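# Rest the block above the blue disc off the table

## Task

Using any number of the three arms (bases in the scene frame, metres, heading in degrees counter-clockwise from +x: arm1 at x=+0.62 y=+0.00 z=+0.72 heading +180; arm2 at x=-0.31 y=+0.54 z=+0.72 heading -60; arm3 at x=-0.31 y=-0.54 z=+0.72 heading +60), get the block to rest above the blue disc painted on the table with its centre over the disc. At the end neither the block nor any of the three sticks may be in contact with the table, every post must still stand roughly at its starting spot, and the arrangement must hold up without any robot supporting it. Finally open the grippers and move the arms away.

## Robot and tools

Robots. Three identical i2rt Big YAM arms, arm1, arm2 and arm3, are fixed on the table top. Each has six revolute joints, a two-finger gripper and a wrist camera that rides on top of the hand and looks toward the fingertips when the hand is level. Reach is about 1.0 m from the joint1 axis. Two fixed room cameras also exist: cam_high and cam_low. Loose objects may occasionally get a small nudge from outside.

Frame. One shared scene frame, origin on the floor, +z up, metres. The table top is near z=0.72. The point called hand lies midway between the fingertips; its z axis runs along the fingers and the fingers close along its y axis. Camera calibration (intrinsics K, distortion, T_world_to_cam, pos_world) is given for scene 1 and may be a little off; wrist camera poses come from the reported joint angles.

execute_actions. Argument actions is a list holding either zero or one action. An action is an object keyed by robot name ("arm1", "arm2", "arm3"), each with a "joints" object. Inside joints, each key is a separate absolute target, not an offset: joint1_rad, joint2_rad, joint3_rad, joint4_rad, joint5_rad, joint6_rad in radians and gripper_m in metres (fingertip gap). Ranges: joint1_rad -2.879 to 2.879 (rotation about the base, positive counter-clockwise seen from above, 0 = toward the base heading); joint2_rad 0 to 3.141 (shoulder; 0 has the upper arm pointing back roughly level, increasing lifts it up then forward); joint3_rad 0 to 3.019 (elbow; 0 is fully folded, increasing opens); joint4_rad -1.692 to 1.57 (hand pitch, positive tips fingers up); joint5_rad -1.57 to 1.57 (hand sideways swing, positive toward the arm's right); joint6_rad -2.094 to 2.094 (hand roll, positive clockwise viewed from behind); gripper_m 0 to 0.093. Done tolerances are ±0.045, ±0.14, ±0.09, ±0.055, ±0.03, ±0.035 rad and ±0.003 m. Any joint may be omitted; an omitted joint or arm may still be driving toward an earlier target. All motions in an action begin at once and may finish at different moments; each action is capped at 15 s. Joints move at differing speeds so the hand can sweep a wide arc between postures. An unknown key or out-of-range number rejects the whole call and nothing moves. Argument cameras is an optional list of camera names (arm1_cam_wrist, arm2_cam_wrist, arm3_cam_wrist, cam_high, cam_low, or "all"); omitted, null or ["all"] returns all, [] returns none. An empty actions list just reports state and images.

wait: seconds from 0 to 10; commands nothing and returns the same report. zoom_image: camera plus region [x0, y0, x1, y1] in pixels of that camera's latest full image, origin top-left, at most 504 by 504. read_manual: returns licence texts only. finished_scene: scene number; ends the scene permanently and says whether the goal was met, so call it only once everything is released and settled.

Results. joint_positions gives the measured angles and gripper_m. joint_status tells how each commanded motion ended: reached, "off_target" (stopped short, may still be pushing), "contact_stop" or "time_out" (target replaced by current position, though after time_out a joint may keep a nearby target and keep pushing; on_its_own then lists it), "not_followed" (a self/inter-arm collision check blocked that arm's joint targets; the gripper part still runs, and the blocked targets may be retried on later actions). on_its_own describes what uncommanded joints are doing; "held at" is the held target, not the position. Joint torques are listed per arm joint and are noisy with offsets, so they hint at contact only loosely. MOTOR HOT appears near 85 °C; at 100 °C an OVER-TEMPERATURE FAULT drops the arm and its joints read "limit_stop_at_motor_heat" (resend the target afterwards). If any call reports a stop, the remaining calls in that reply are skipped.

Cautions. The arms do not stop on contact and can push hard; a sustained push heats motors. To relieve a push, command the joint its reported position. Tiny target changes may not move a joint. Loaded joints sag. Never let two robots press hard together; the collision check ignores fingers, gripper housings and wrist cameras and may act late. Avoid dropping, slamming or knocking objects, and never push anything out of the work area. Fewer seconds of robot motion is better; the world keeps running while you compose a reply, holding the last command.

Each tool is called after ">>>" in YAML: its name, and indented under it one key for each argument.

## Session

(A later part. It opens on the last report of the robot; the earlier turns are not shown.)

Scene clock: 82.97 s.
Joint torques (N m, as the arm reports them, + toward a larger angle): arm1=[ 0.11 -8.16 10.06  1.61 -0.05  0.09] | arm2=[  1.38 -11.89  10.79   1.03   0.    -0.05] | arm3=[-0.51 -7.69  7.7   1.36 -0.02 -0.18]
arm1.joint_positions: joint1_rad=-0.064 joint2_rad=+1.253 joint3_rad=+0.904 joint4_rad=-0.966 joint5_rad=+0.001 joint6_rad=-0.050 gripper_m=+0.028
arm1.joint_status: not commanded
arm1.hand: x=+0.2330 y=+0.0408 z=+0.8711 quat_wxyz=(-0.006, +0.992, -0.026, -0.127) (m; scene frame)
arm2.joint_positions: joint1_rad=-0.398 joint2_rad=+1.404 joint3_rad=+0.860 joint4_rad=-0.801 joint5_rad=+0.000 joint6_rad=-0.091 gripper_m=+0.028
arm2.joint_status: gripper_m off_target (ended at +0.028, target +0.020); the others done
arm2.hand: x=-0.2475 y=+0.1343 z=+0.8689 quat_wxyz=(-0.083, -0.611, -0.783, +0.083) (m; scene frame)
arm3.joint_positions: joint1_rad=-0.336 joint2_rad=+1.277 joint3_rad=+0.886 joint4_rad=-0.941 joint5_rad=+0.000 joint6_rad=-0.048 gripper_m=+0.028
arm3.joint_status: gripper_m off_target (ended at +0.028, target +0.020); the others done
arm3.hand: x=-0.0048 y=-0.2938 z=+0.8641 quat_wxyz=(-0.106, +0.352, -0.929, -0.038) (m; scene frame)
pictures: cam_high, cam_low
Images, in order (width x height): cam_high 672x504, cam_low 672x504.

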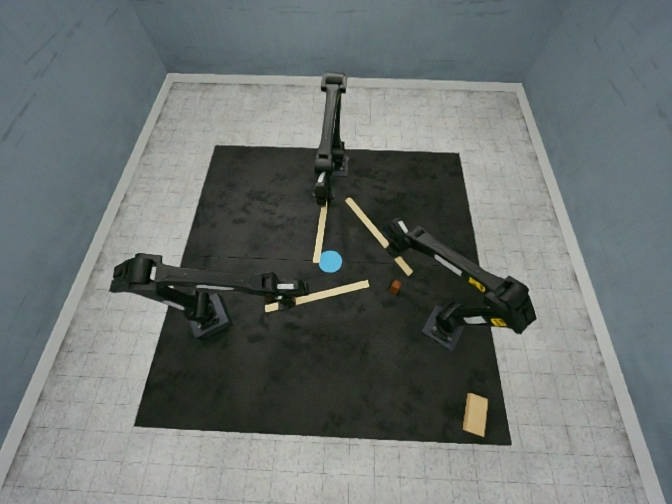

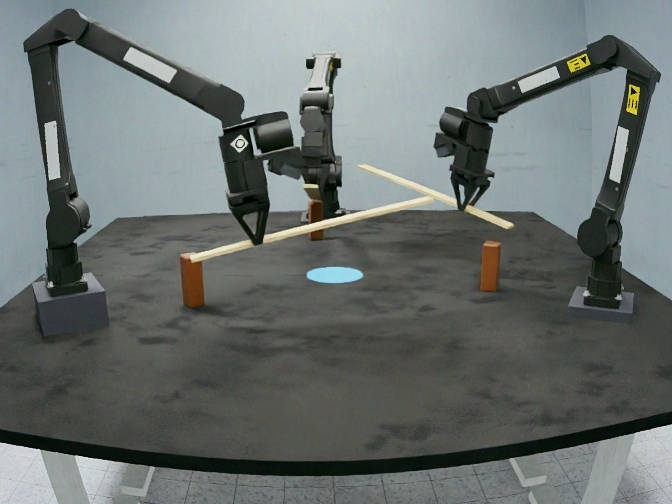

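>>> execute_actions:
  actions:
    - {"arm2": {"joints": {"joint1_rad": -0.13, "gripper_m": 0.02}}, "arm3": {"joints": {"joint2_rad": 1.30, "gripper_m": 0.02}}}
  cameras: ["cam_high", "cam_low", "arm2_cam_wrist"]

Scene clock: 87.83 s.
Joint torques (N m, as the arm reports them, + toward a larger angle): arm1=[ 0.18 -8.2  10.08  1.59 -0.04  0.09] | arm2=[  1.42 -12.43  10.56   1.1   -0.05  -0.04] | arm3=[-0.6  -6.05  7.61  1.31  0.01 -0.17]
arm1.joint_positions: joint1_rad=-0.064 joint2_rad=+1.253 joint3_rad=+0.904 joint4_rad=-0.966 joint5_rad=+0.001 joint6_rad=-0.050 gripper_m=+0.028
arm1.joint_status: not commanded
arm1.hand: x=+0.2330 y=+0.0408 z=+0.8711 quat_wxyz=(-0.006, +0.992, -0.026, -0.127) (m; scene frame)
arm2.joint_positions: joint1_rad=-0.122 joint2_rad=+1.404 joint3_rad=+0.860 joint4_rad=-0.801 joint5_rad=+0.000 joint6_rad=-0.091 gripper_m=+0.028
arm2.joint_status: gripper_m off_target (ended at +0.028, target +0.020); the others done
arm2.hand: x=-0.1400 y=+0.1664 z=+0.8680 quat_wxyz=(-0.092, -0.497, -0.860, +0.071) (m; scene frame)
arm3.joint_positions: joint1_rad=-0.336 joint2_rad=+1.287 joint3_rad=+0.886 joint4_rad=-0.941 joint5_rad=+0.000 joint6_rad=-0.048 gripper_m=+0.028
arm3.joint_status: gripper_m off_target (ended at +0.028, target +0.020); the others done
arm3.hand: x=-0.0049 y=-0.2938 z=+0.8605 quat_wxyz=(-0.101, +0.352, -0.930, -0.037) (m; scene frame)
pictures: arm2_cam_wrist, cam_high, cam_low
camera_calibration (this result's frames):
arm2_cam_wrist: T_world_to_cam=[[-0.869872, -0.492284, 0.0313068, -0.0656561], [-0.445379, 0.811102, 0.379145, -0.519861], [-0.21204, 0.315864, -0.924808, 0.843339], [0, 0, 0, 1]] pos_world=[-0.109826, 0.122959, 0.979085]
Images, in order (width x height): arm2_cam_wrist 672x504, cam_high 672x504, cam_low 672x504.

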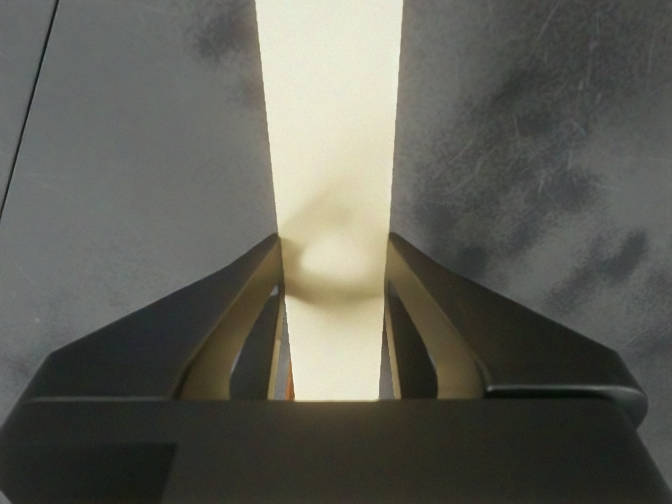

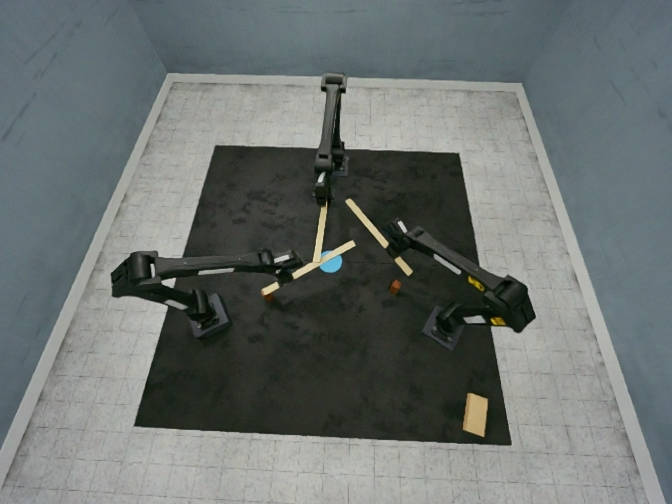

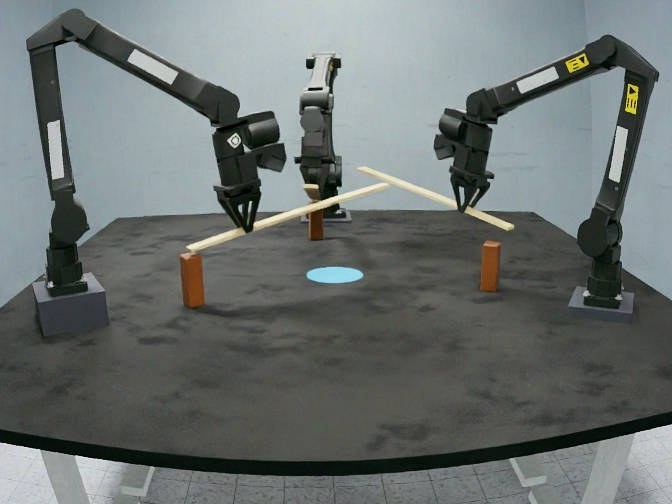

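>>> zoom_image:
  camera: "cam_low"
  region: [165, 160, 405, 320]

>>> zoom_image:
  camera: "cam_high"
  region: [250, 190, 420, 310]

Region (165, 160, 405, 320) of cam_low's 672x504 image, scaled by 2.100, with more detail than that image has.

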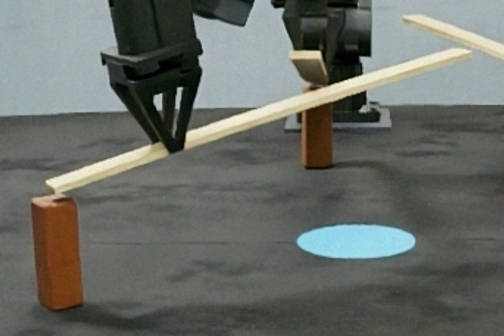

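Region (250, 190, 420, 310) of cam_high's 672x504 image, scaled by 2.965, with more detail than that image has; it fills the top 356 rows of this view, and the rest is white.

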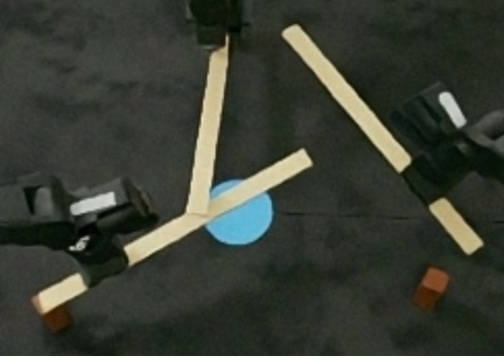

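>>> execute_actions:
  actions:
    - {"arm2": {"joints": {"joint2_rad": 1.352, "joint3_rad": 0.84, "joint6_rad": -0.058, "gripper_m": 0.02}}, "arm3": {"joints": {"joint1_rad": -0.055, "gripper_m": 0.02}}}
  cameras: ["cam_high", "cam_low", "arm2_cam_wrist", "arm3_cam_wrist"]

Scene clock: 91.20 s.
Joint torques (N m, as the arm reports them, + toward a larger angle): arm1=[ 0.19 -8.26 10.06  1.6  -0.04  0.09] | arm2=[  0.99 -10.71   8.65   1.1   -0.04   0.04] | arm3=[-1.16 -6.09  7.54  1.25  0.01 -0.15]
arm1.joint_positions: joint1_rad=-0.064 joint2_rad=+1.253 joint3_rad=+0.904 joint4_rad=-0.966 joint5_rad=+0.001 joint6_rad=-0.050 gripper_m=+0.028
arm1.joint_status: not commanded
arm1.hand: x=+0.2330 y=+0.0408 z=+0.8711 quat_wxyz=(-0.006, +0.992, -0.026, -0.127) (m; scene frame)
arm2.joint_positions: joint1_rad=-0.122 joint2_rad=+1.356 joint3_rad=+0.839 joint4_rad=-0.800 joint5_rad=+0.000 joint6_rad=-0.067 gripper_m=+0.028
arm2.joint_status: gripper_m off_target (ended at +0.028, target +0.020); the others done
arm2.hand: x=-0.1428 y=+0.1726 z=+0.8781 quat_wxyz=(-0.104, -0.507, -0.852, +0.077) (m; scene frame)
arm3.joint_positions: joint1_rad=-0.047 joint2_rad=+1.287 joint3_rad=+0.886 joint4_rad=-0.941 joint5_rad=+0.000 joint6_rad=-0.050 gripper_m=+0.028
arm3.joint_status: gripper_m off_target (ended at +0.028, target +0.020); the others done
arm3.hand: x=-0.0869 y=-0.2173 z=+0.8616 quat_wxyz=(-0.095, +0.483, -0.869, -0.053) (m; scene frame)
pictures: arm2_cam_wrist, arm3_cam_wrist, cam_high, cam_low
camera_calibration (this result's frames):
arm2_cam_wrist: T_world_to_cam=[[-0.881474, -0.47143, 0.0275264, -0.0672288], [-0.432633, 0.829549, 0.353097, -0.508482], [-0.189295, 0.299337, -0.935182, 0.865358], [0, 0, 0, 1]] pos_world=[-0.115439, 0.131084, 0.990661]
arm3_cam_wrist: T_world_to_cam=[[0.839784, -0.542919, 0.0012381, -0.0415296], [-0.501902, -0.775466, 0.383076, -0.539373], [-0.207019, -0.322322, -0.923716, 0.83283], [0, 0, 0, 1]] pos_world=[-0.0634246, -0.172372, 0.975971]
Images, in order (width x height): arm2_cam_wrist 672x504, arm3_cam_wrist 672x504, cam_high 672x504, cam_low 672x504.

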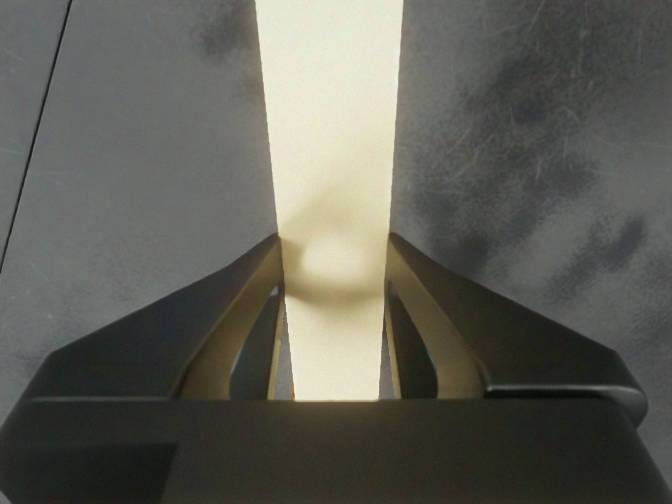

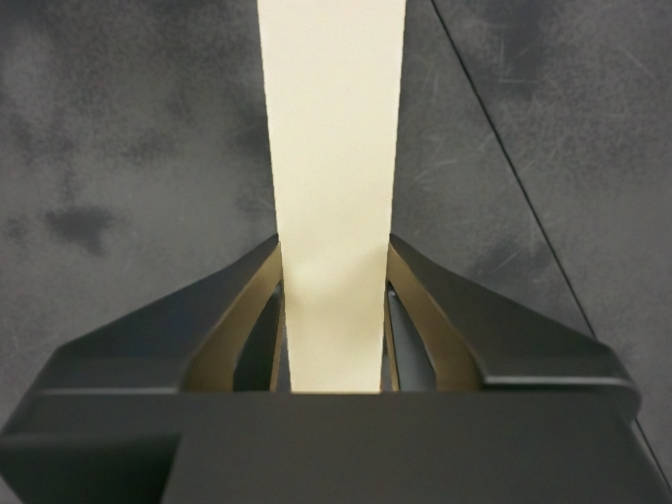

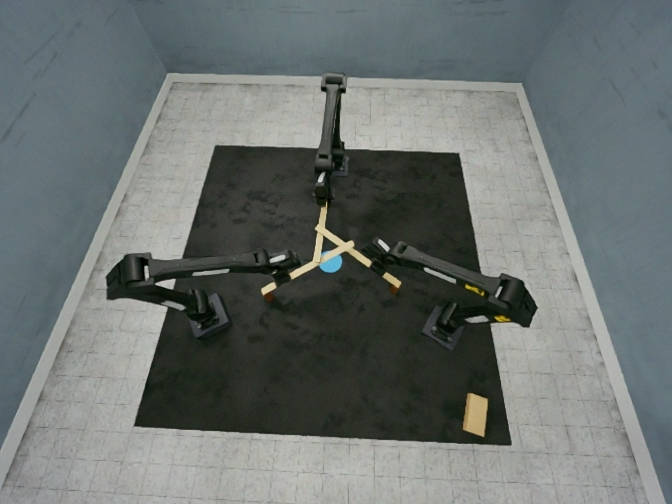

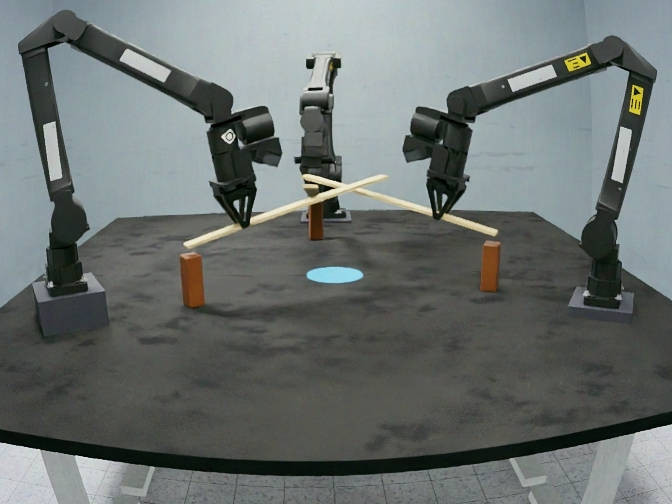

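>>> zoom_image:
  camera: "cam_high"
  region: [250, 190, 420, 310]

>>> zoom_image:
  camera: "cam_low"
  region: [270, 150, 430, 250]

>>> zoom_image:
  camera: "cam_low"
  region: [420, 200, 540, 300]

>>> zoom_image:
  camera: "cam_low"
  region: [160, 215, 280, 315]

Region (250, 190, 420, 310) of cam_high's 672x504 image, scaled by 2.965, with more detail than that image has; it fills the top 356 rows of this view, and the rest is white.

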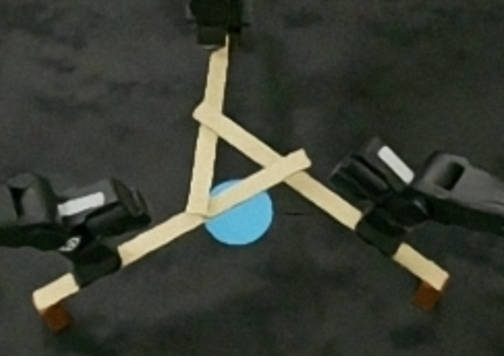

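Region (270, 150, 430, 250) of cam_low's 672x504 image, scaled by 3.150, with more detail than that image has; it fills the top 315 rows of this view, and the rest is white.

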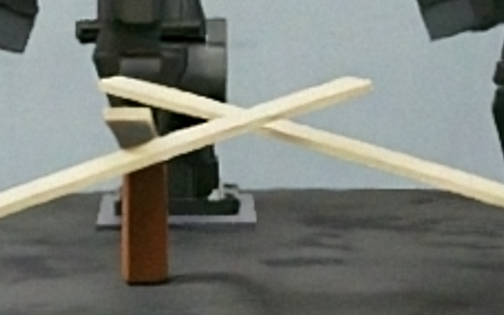

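Region (420, 200, 540, 300) of cam_low's 672x504 image, scaled by 4.200, with more detail than that image has.

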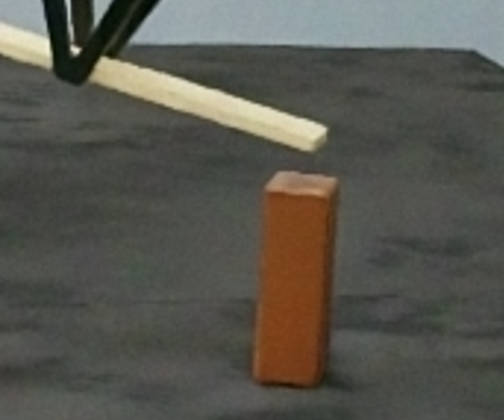

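Region (160, 215, 280, 315) of cam_low's 672x504 image, scaled by 4.200, with more detail than that image has.

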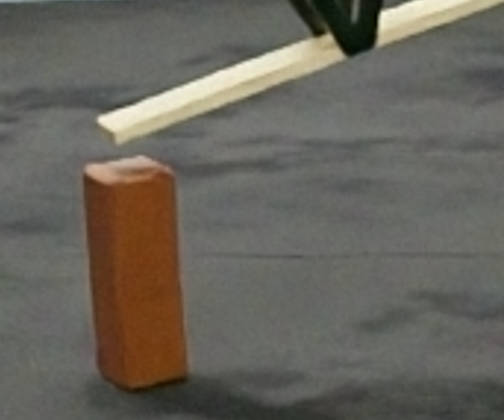

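>>> execute_actions:
  actions:
    - {"arm1": {"joints": {"joint2_rad": 1.302, "joint3_rad": 1.009, "joint4_rad": -1.072, "gripper_m": 0.02}}, "arm2": {"joints": {"joint2_rad": 1.40, "joint3_rad": 0.908, "joint4_rad": -0.862, "gripper_m": 0.02}}}
  cameras: ["cam_high", "cam_low"]

Scene clock: 98.53 s.
Joint torques (N m, as the arm reports them, + toward a larger angle): arm1=[ 0.15 -8.26 15.38  0.19 -0.04  0.09] | arm2=[  1.31 -10.84  12.42  -0.23  -0.02   0.06] | arm3=[-1.02 -6.16  7.63  1.31  0.01 -0.15]
arm1.joint_positions: joint1_rad=-0.064 joint2_rad=+1.295 joint3_rad=+0.963 joint4_rad=-1.059 joint5_rad=+0.001 joint6_rad=-0.050 gripper_m=+0.028
arm1.joint_status: gripper_m off_target (ended at +0.028, target +0.020); the others done
arm1.hand: x=+0.2330 y=+0.0408 z=+0.8753 quat_wxyz=(-0.003, +0.996, -0.026, -0.090) (m; scene frame)
arm2.joint_positions: joint1_rad=-0.122 joint2_rad=+1.395 joint3_rad=+0.864 joint4_rad=-0.850 joint5_rad=+0.000 joint6_rad=-0.066 gripper_m=+0.028
arm2.joint_status: gripper_m off_target (ended at +0.028, target +0.020); the others done
arm2.hand: x=-0.1442 y=+0.1755 z=+0.8702 quat_wxyz=(-0.078, -0.509, -0.855, +0.059) (m; scene frame)
arm3.joint_positions: joint1_rad=-0.047 joint2_rad=+1.287 joint3_rad=+0.886 joint4_rad=-0.941 joint5_rad=+0.000 joint6_rad=-0.050 gripper_m=+0.028
arm3.joint_status: not commanded
arm3.hand: x=-0.0866 y=-0.2175 z=+0.8615 quat_wxyz=(-0.095, +0.483, -0.869, -0.053) (m; scene frame)
pictures: cam_high, cam_low
Images, in order (width x height): cam_high 672x504, cam_low 672x504.

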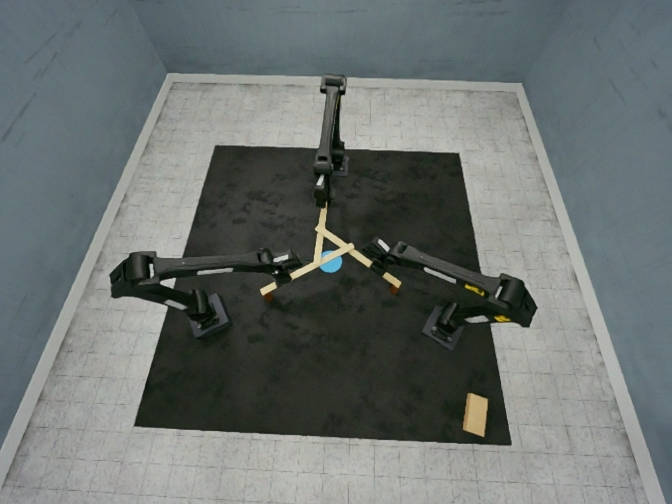

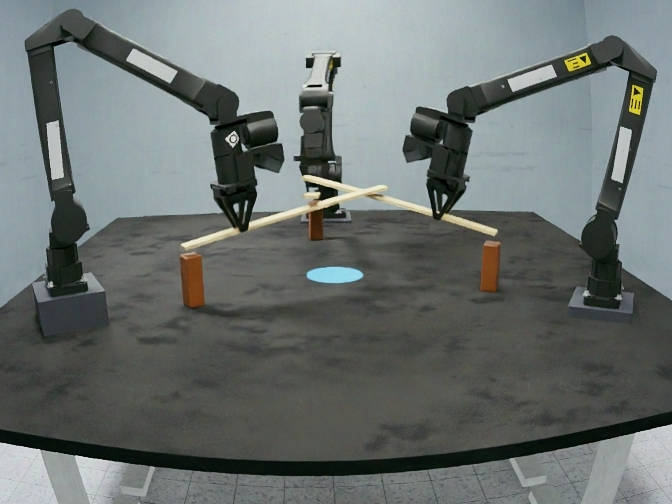

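>>> execute_actions:
  actions:
    - {"arm1": {"joints": {"joint3_rad": 1.022, "gripper_m": 0.02}}, "arm2": {"joints": {"joint3_rad": 0.93, "gripper_m": 0.02}}}
  cameras: ["cam_high", "cam_low"]

Scene clock: 99.47 s.
Joint torques (N m, as the arm reports them, + toward a larger angle): arm1=[ 0.16 -8.42 15.77  0.23 -0.05  0.09] | arm2=[  1.11 -10.65  12.42   0.12  -0.05   0.01] | arm3=[-0.94 -6.03  7.72  1.39  0.   -0.14]
arm1.joint_positions: joint1_rad=-0.064 joint2_rad=+1.295 joint3_rad=+0.971 joint4_rad=-1.059 joint5_rad=+0.001 joint6_rad=-0.050 gripper_m=+0.028
arm1.joint_status: gripper_m off_target (ended at +0.028, target +0.020); the others done
arm1.hand: x=+0.2298 y=+0.0411 z=+0.8789 quat_wxyz=(-0.003, +0.995, -0.026, -0.094) (m; scene frame)
arm2.joint_positions: joint1_rad=-0.122 joint2_rad=+1.395 joint3_rad=+0.886 joint4_rad=-0.852 joint5_rad=+0.000 joint6_rad=-0.066 gripper_m=+0.028
arm2.joint_status: gripper_m off_target (ended at +0.028, target +0.020); the others done
arm2.hand: x=-0.1403 y=+0.1673 z=+0.8787 quat_wxyz=(-0.086, -0.509, -0.854, +0.065) (m; scene frame)
arm3.joint_positions: joint1_rad=-0.047 joint2_rad=+1.287 joint3_rad=+0.886 joint4_rad=-0.941 joint5_rad=+0.000 joint6_rad=-0.050 gripper_m=+0.028
arm3.joint_status: not commanded
arm3.hand: x=-0.0866 y=-0.2175 z=+0.8615 quat_wxyz=(-0.095, +0.483, -0.869, -0.053) (m; scene frame)
pictures: cam_high, cam_low
Images, in order (width x height): cam_high 672x504, cam_low 672x504.

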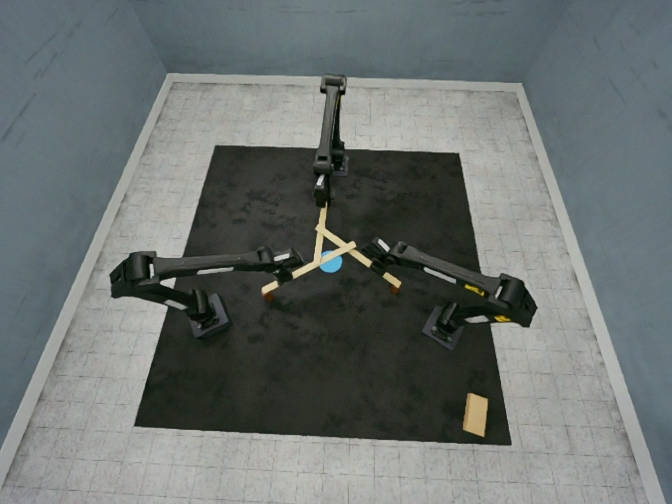

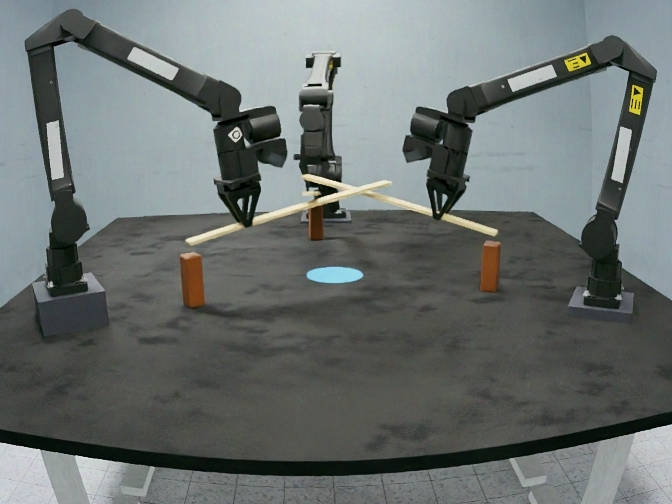

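>>> zoom_image:
  camera: "cam_low"
  region: [280, 160, 410, 245]

Region (280, 160, 410, 245) of cam_low's 672x504 image, scaled by 3.877, with more detail than that image has; it fills the top 330 rows of this view, and the rest is white.

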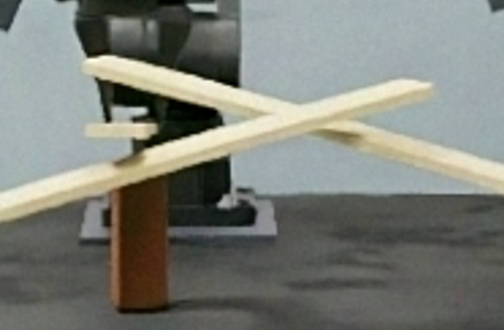

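>>> execute_actions:
  actions:
    - {"arm1": {"joints": {"joint2_rad": 1.337, "joint3_rad": 0.995, "gripper_m": 0.02}}, "arm2": {"joints": {"joint2_rad": 1.455, "joint3_rad": 0.908, "gripper_m": 0.02}}, "arm3": {"joints": {"joint2_rad": 1.355, "gripper_m": 0.02}}}
  cameras: ["cam_high", "cam_low"]

Scene clock: 101.17 s.
Joint torques (N m, as the arm reports them, + toward a larger angle): arm1=[ 0.21 -8.5  12.88  0.21 -0.05  0.07] | arm2=[  0.74 -12.81  10.19  -0.07  -0.02   0.06] | arm3=[-1.27 -7.37  7.35  1.11 -0.01 -0.15]
arm1.joint_positions: joint1_rad=-0.064 joint2_rad=+1.326 joint3_rad=+0.971 joint4_rad=-1.060 joint5_rad=+0.001 joint6_rad=-0.048 gripper_m=+0.028
arm1.joint_status: gripper_m off_target (ended at +0.028, target +0.020); the others done
arm1.hand: x=+0.2298 y=+0.0410 z=+0.8671 quat_wxyz=(-0.002, +0.997, -0.026, -0.077) (m; scene frame)
arm2.joint_positions: joint1_rad=-0.122 joint2_rad=+1.455 joint3_rad=+0.886 joint4_rad=-0.852 joint5_rad=+0.000 joint6_rad=-0.066 gripper_m=+0.028
arm2.joint_status: gripper_m off_target (ended at +0.028, target +0.020); the others done
arm2.hand: x=-0.1418 y=+0.1700 z=+0.8556 quat_wxyz=(-0.061, -0.510, -0.856, +0.048) (m; scene frame)
arm3.joint_positions: joint1_rad=-0.047 joint2_rad=+1.352 joint3_rad=+0.886 joint4_rad=-0.939 joint5_rad=+0.000 joint6_rad=-0.050 gripper_m=+0.028
arm3.joint_status: gripper_m off_target (ended at +0.028, target +0.020); the others done
arm3.hand: x=-0.0874 y=-0.2181 z=+0.8378 quat_wxyz=(-0.067, +0.484, -0.871, -0.039) (m; scene frame)
pictures: cam_high, cam_low
Images, in order (width x height): cam_high 672x504, cam_low 672x504.

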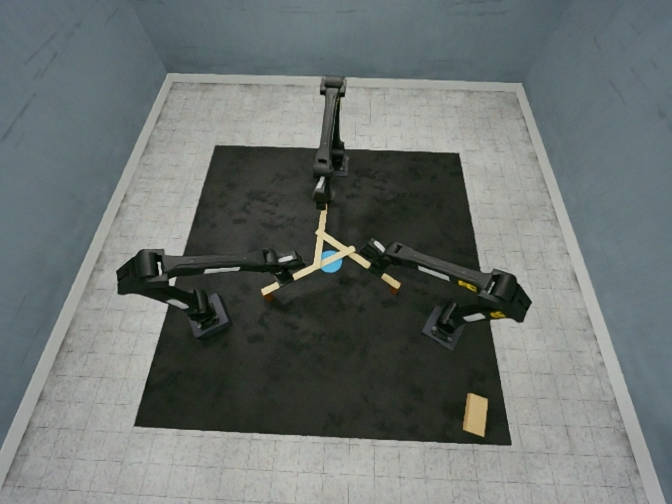

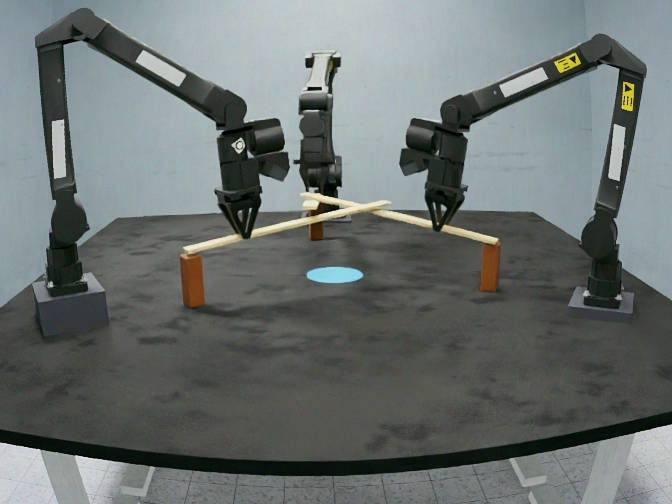

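>>> zoom_image:
  camera: "cam_low"
  region: [280, 170, 410, 255]

>>> zoom_image:
  camera: "cam_low"
  region: [430, 215, 520, 295]

>>> zoom_image:
  camera: "cam_low"
  region: [165, 230, 255, 310]

Region (280, 170, 410, 255) of cam_low's 672x504 image, scaled by 3.877, with more detail than that image has; it fills the top 330 rows of this view, and the rest is white.

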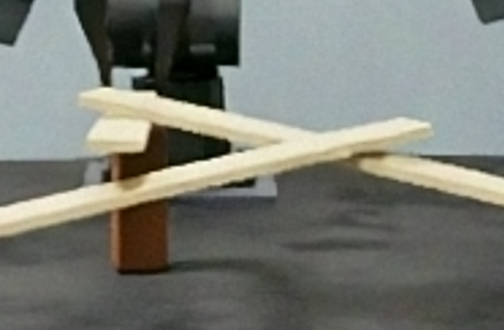

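Region (430, 215, 520, 295) of cam_low's 672x504 image, scaled by 5.600, with more detail than that image has.

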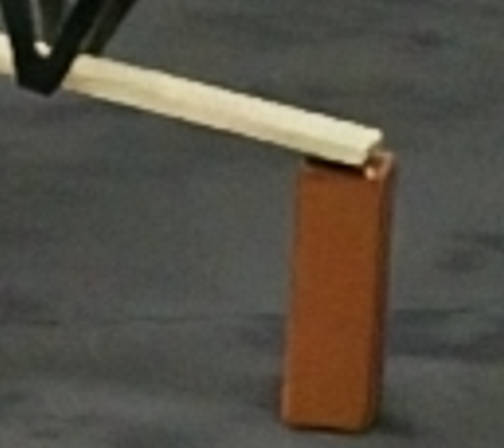

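Region (165, 230, 255, 310) of cam_low's 672x504 image, scaled by 5.600, with more detail than that image has.

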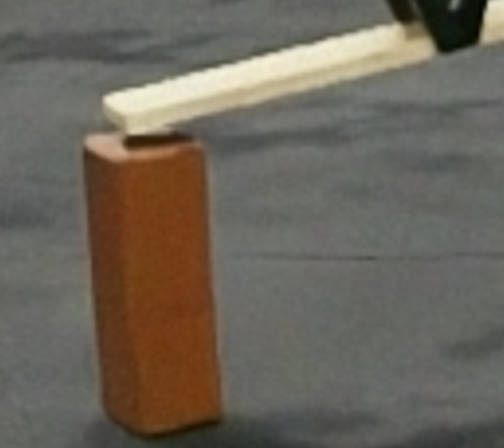

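>>> execute_actions:
  actions:
    - {"arm1": {"joints": {"joint2_rad": 1.368, "gripper_m": 0.02}}, "arm2": {"joints": {"joint2_rad": 1.483, "gripper_m": 0.02}}, "arm3": {"joints": {"joint2_rad": 1.376, "joint4_rad": -0.968, "gripper_m": 0.02}}}
  cameras: ["cam_high", "cam_low"]

Scene clock: 103.23 s.
Joint torques (N m, as the arm reports them, + toward a larger angle): arm1=[ 0.13 -8.79 12.68  0.16 -0.04  0.07] | arm2=[  0.81 -11.26  10.22  -0.15  -0.03  -0.01] | arm3=[-1.13 -6.65  7.31  0.26  0.02 -0.14]
arm1.joint_positions: joint1_rad=-0.064 joint2_rad=+1.356 joint3_rad=+0.971 joint4_rad=-1.060 joint5_rad=+0.001 joint6_rad=-0.048 gripper_m=+0.028
arm1.joint_status: gripper_m off_target (ended at +0.028, target +0.020); the others done
arm1.hand: x=+0.2297 y=+0.0410 z=+0.8559 quat_wxyz=(-0.001, +0.998, -0.026, -0.062) (m; scene frame)
arm2.joint_positions: joint1_rad=-0.122 joint2_rad=+1.475 joint3_rad=+0.886 joint4_rad=-0.852 joint5_rad=+0.000 joint6_rad=-0.066 gripper_m=+0.028
arm2.joint_status: gripper_m off_target (ended at +0.028, target +0.020); the others done
arm2.hand: x=-0.1424 y=+0.1711 z=+0.8481 quat_wxyz=(-0.053, -0.511, -0.857, +0.042) (m; scene frame)
arm3.joint_positions: joint1_rad=-0.047 joint2_rad=+1.362 joint3_rad=+0.886 joint4_rad=-0.962 joint5_rad=+0.000 joint6_rad=-0.050 gripper_m=+0.028
arm3.joint_status: gripper_m off_target (ended at +0.028, target +0.020); the others done
arm3.hand: x=-0.0908 y=-0.2230 z=+0.8334 quat_wxyz=(-0.052, +0.485, -0.872, -0.032) (m; scene frame)
pictures: cam_high, cam_low
Images, in order (width x height): cam_high 672x504, cam_low 672x504.

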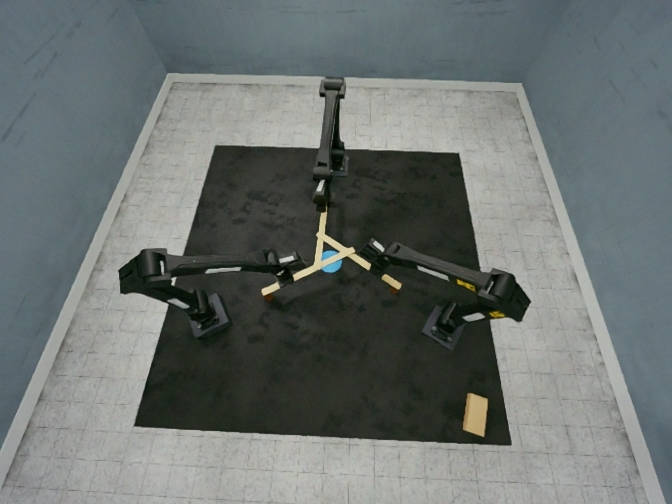

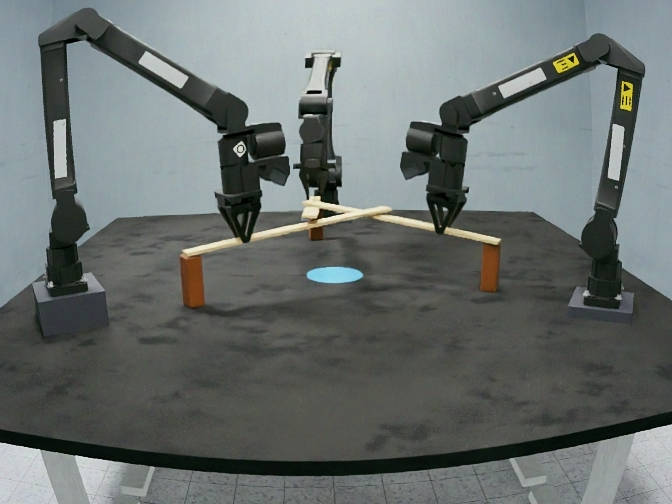

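>>> zoom_image:
  camera: "cam_low"
  region: [285, 180, 405, 250]

>>> zoom_image:
  camera: "cam_low"
  region: [440, 220, 520, 280]

>>> zoom_image:
  camera: "cam_low"
  region: [170, 230, 250, 290]

>>> zoom_image:
  camera: "cam_high"
  region: [255, 195, 415, 305]

Region (285, 180, 405, 250) of cam_low's 672x504 image, scaled by 4.200, with more detail than that image has; it fills the top 294 rows of this view, and the rest is white.

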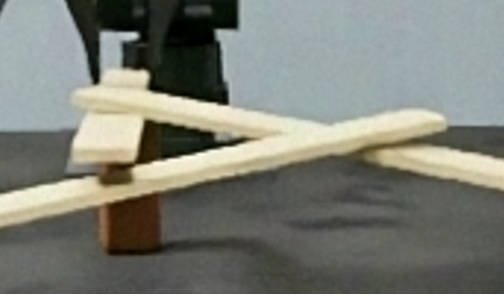

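Region (440, 220, 520, 280) of cam_low's 672x504 image, scaled by 6.300, with more detail than that image has; it fills the top 378 rows of this view, and the rest is white.

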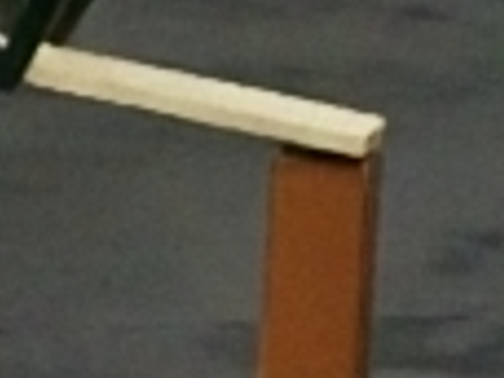

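Region (170, 230, 250, 290) of cam_low's 672x504 image, scaled by 6.300, with more detail than that image has; it fills the top 378 rows of this view, and the rest is white.

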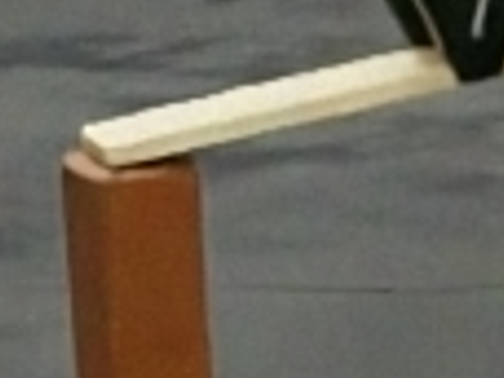

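Region (255, 195, 415, 305) of cam_high's 672x504 image, scaled by 3.150, with more detail than that image has; it fills the top 346 rows of this view, and the rest is white.

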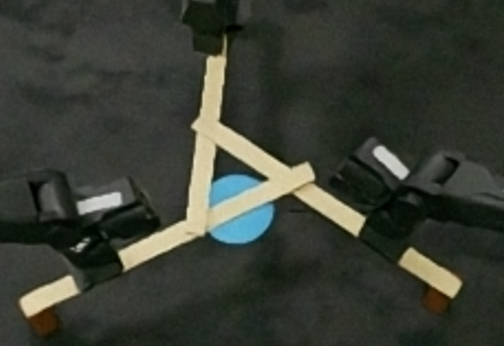

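>>> execute_actions:
  actions:
    - {"arm1": {"joints": {"joint2_rad": 1.377, "gripper_m": 0.02}}, "arm3": {"joints": {"joint2_rad": 1.384, "gripper_m": 0.02}}}
  cameras: ["cam_low"]

>>> zoom_image:
  camera: "cam_low"
  region: [285, 180, 405, 250]

>>> zoom_image:
  camera: "cam_low"
  region: [440, 220, 520, 280]

Scene clock: 104.77 s.
Joint torques (N m, as the arm reports them, + toward a larger angle): arm1=[ 0.2  -8.31 12.7   0.18 -0.04  0.08] | arm2=[  0.71 -11.73   9.96  -0.11  -0.04   0.05] | arm3=[-0.95 -6.57  7.18  0.27  0.01 -0.14]
arm1.joint_positions: joint1_rad=-0.064 joint2_rad=+1.359 joint3_rad=+0.971 joint4_rad=-1.060 joint5_rad=+0.001 joint6_rad=-0.048 gripper_m=+0.028
arm1.joint_status: gripper_m off_target (ended at +0.028, target +0.020); the others done
arm1.hand: x=+0.2297 y=+0.0409 z=+0.8549 quat_wxyz=(-0.001, +0.998, -0.026, -0.061) (m; scene frame)
arm2.joint_positions: joint1_rad=-0.122 joint2_rad=+1.475 joint3_rad=+0.886 joint4_rad=-0.852 joint5_rad=+0.000 joint6_rad=-0.066 gripper_m=+0.028
arm2.joint_status: not commanded
arm2.hand: x=-0.1424 y=+0.1711 z=+0.8481 quat_wxyz=(-0.053, -0.511, -0.857, +0.042) (m; scene frame)
arm3.joint_positions: joint1_rad=-0.047 joint2_rad=+1.368 joint3_rad=+0.886 joint4_rad=-0.962 joint5_rad=+0.000 joint6_rad=-0.050 gripper_m=+0.028
arm3.joint_status: gripper_m off_target (ended at +0.028, target +0.020); the others done
arm3.hand: x=-0.0910 y=-0.2231 z=+0.8312 quat_wxyz=(-0.049, +0.485, -0.872, -0.031) (m; scene frame)
pictures: cam_low
Images, in order (width x height): cam_low 672x504.

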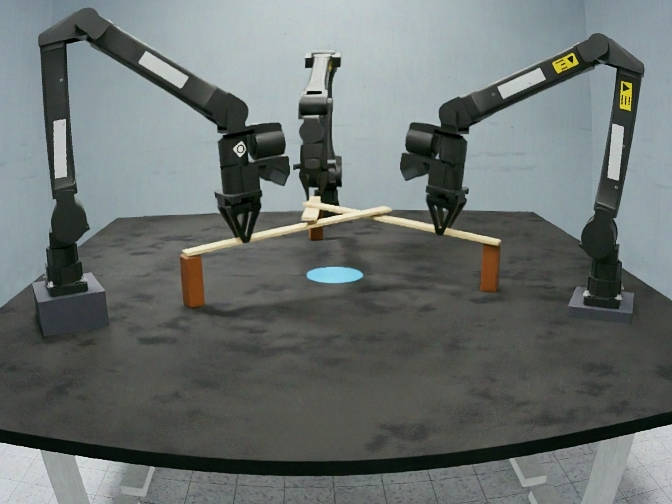

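Region (285, 180, 405, 250) of cam_low's 672x504 image, scaled by 4.200, with more detail than that image has; it fills the top 294 rows of this view, and the rest is white.

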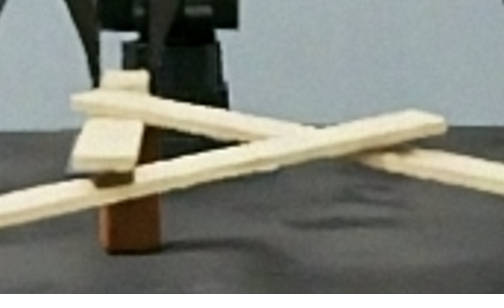

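Region (440, 220, 520, 280) of cam_low's 672x504 image, scaled by 6.300, with more detail than that image has; it fills the top 378 rows of this view, and the rest is white.

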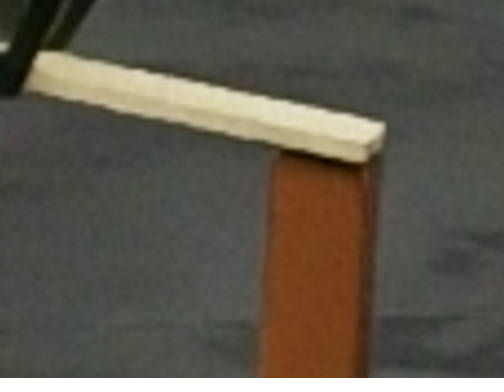

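>>> execute_actions:
  actions:
    - {"arm1": {"joints": {"joint2_rad": 1.365, "gripper_m": 0.05}}}
  cameras: ["cam_low", "cam_high", "arm1_cam_wrist"]

>>> zoom_image:
  camera: "cam_low"
  region: [285, 180, 405, 250]

Scene clock: 106.17 s.
Joint torques (N m, as the arm reports them, + toward a larger angle): arm1=[ 0.12 -9.27 12.64  0.14 -0.05  0.07] | arm2=[  1.51 -11.35  10.05  -0.12  -0.02   0.03] | arm3=[-0.82 -6.34  7.27  0.31  0.03 -0.13]
arm1.joint_positions: joint1_rad=-0.064 joint2_rad=+1.359 joint3_rad=+0.971 joint4_rad=-1.060 joint5_rad=+0.001 joint6_rad=-0.048 gripper_m=+0.050
arm1.joint_status: all done
arm1.hand: x=+0.2297 y=+0.0409 z=+0.8549 quat_wxyz=(-0.001, +0.998, -0.026, -0.061) (m; scene frame)
arm2.joint_positions: joint1_rad=-0.122 joint2_rad=+1.475 joint3_rad=+0.886 joint4_rad=-0.852 joint5_rad=+0.000 joint6_rad=-0.065 gripper_m=+0.028
arm2.joint_status: not commanded
arm2.hand: x=-0.1424 y=+0.1711 z=+0.8481 quat_wxyz=(-0.053, -0.511, -0.857, +0.042) (m; scene frame)
arm3.joint_positions: joint1_rad=-0.047 joint2_rad=+1.369 joint3_rad=+0.886 joint4_rad=-0.962 joint5_rad=+0.000 joint6_rad=-0.050 gripper_m=+0.028
arm3.joint_status: not commanded
arm3.hand: x=-0.0911 y=-0.2233 z=+0.8309 quat_wxyz=(-0.049, +0.485, -0.873, -0.030) (m; scene frame)
pictures: arm1_cam_wrist, cam_high, cam_low
camera_calibration (this result's frames):
arm1_cam_wrist: T_world_to_cam=[[0.0622701, 0.998054, -0.00331859, -0.0570572], [0.872505, -0.0528218, 0.485741, -0.605396], [0.48462, -0.0331426, -0.874097, 0.760011], [0, 0, 0, 1]] pos_world=[0.163447, 0.0501568, 0.958199]
Images, in order (width x height): arm1_cam_wrist 672x504, cam_high 672x504, cam_low 672x504.

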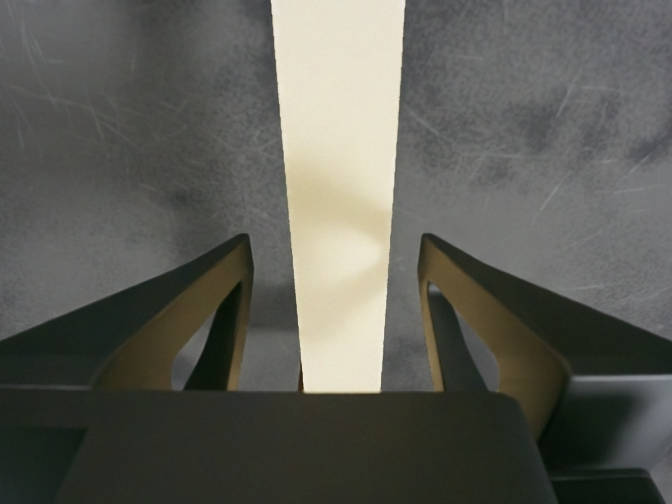

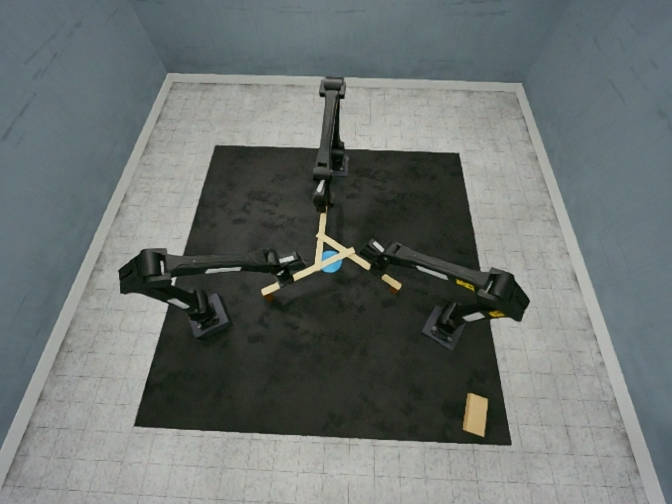

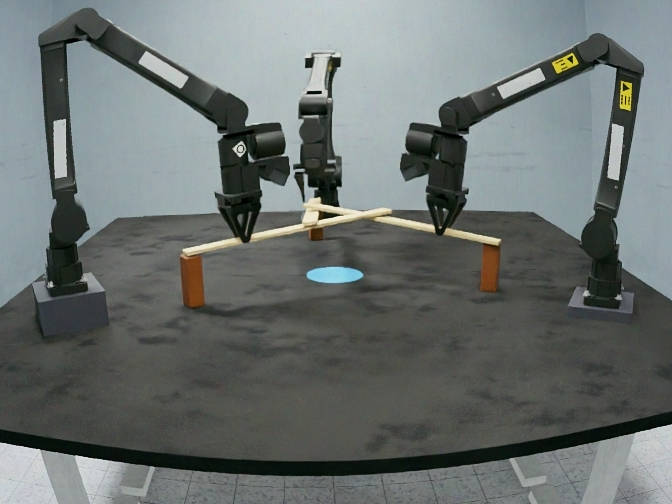

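Region (285, 180, 405, 250) of cam_low's 672x504 image, scaled by 4.200, with more detail than that image has; it fills the top 294 rows of this view, and the rest is white.

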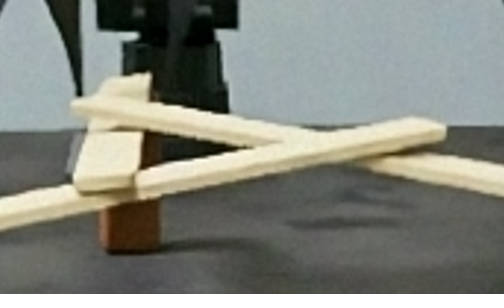

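>>> execute_actions:
  actions:
    - {"arm1": {"joints": {"joint2_rad": 0.9}}, "arm3": {"joints": {"joint2_rad": 1.375, "gripper_m": 0.05}}}
  cameras: ["cam_low", "cam_high", "arm3_cam_wrist"]

>>> zoom_image:
  camera: "cam_low"
  region: [170, 180, 520, 310]

Scene clock: 108.00 s.
Joint torques (N m, as the arm reports them, + toward a larger angle): arm1=[ 0.13 -3.53 14.51  0.97 -0.04  0.07] | arm2=[  0.59 -11.42  10.    -0.03  -0.03   0.03] | arm3=[-0.91 -7.32  7.21  0.36  0.01 -0.16]
arm1.joint_positions: joint1_rad=-0.064 joint2_rad=+0.890 joint3_rad=+0.971 joint4_rad=-1.060 joint5_rad=+0.001 joint6_rad=-0.048 gripper_m=+0.050
arm1.joint_status: all done
arm1.hand: x=+0.2677 y=+0.0385 z=+1.0228 quat_wxyz=(-0.018, +0.956, -0.026, -0.291) (m; scene frame)
arm2.joint_positions: joint1_rad=-0.122 joint2_rad=+1.475 joint3_rad=+0.886 joint4_rad=-0.854 joint5_rad=+0.000 joint6_rad=-0.065 gripper_m=+0.028
arm2.joint_status: not commanded
arm2.hand: x=-0.1426 y=+0.1715 z=+0.8478 quat_wxyz=(-0.052, -0.511, -0.857, +0.042) (m; scene frame)
arm3.joint_positions: joint1_rad=-0.047 joint2_rad=+1.369 joint3_rad=+0.886 joint4_rad=-0.962 joint5_rad=+0.000 joint6_rad=-0.050 gripper_m=+0.050
arm3.joint_status: all done
arm3.hand: x=-0.0911 y=-0.2233 z=+0.8309 quat_wxyz=(-0.049, +0.485, -0.873, -0.030) (m; scene frame)
pictures: arm3_cam_wrist, cam_high, cam_low
camera_calibration (this result's frames):
arm3_cam_wrist: T_world_to_cam=[[0.840002, -0.542579, -0.00201181, -0.0384036], [-0.476174, -0.738963, 0.476646, -0.601681], [-0.260105, -0.399426, -0.879093, 0.742564], [0, 0, 0, 1]] pos_world=[-0.061101, -0.168858, 0.939495]
Images, in order (width x height): arm3_cam_wrist 672x504, cam_high 672x504, cam_low 672x504.

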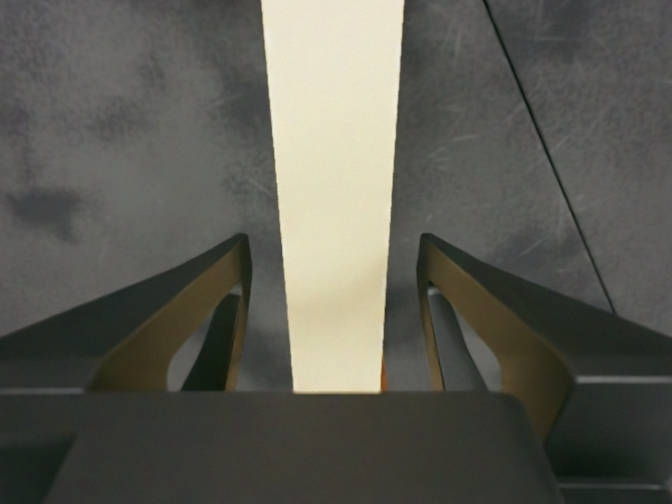

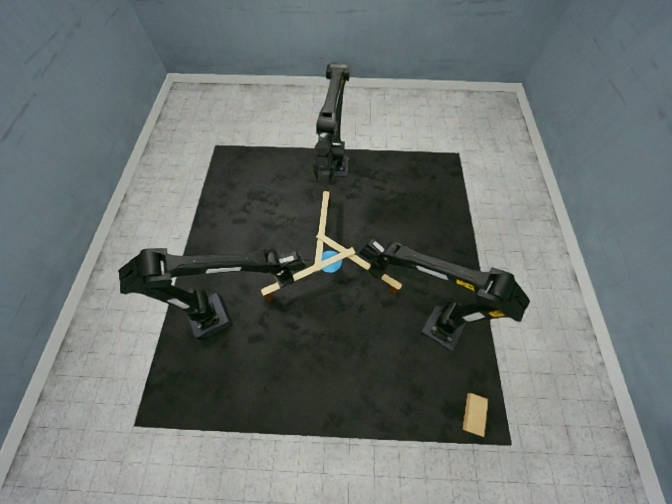

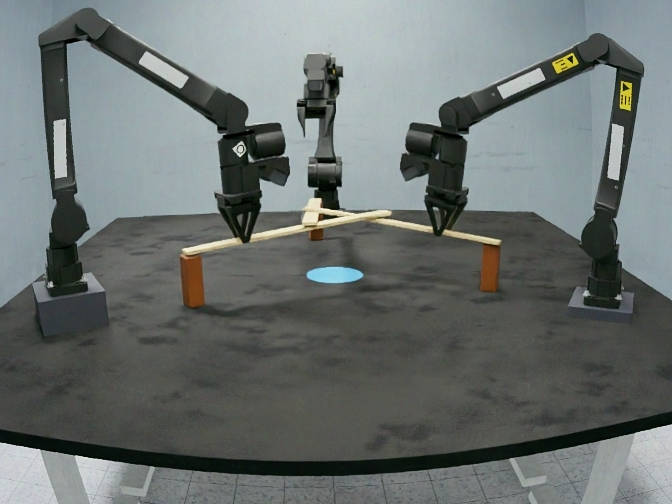

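Region (170, 180, 520, 310) of cam_low's 672x504 image, scaled by 1.440, with more detail than that image has; it fills the top 187 rows of this view, and the rest is white.

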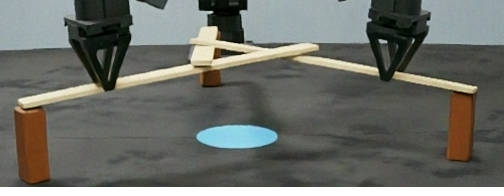

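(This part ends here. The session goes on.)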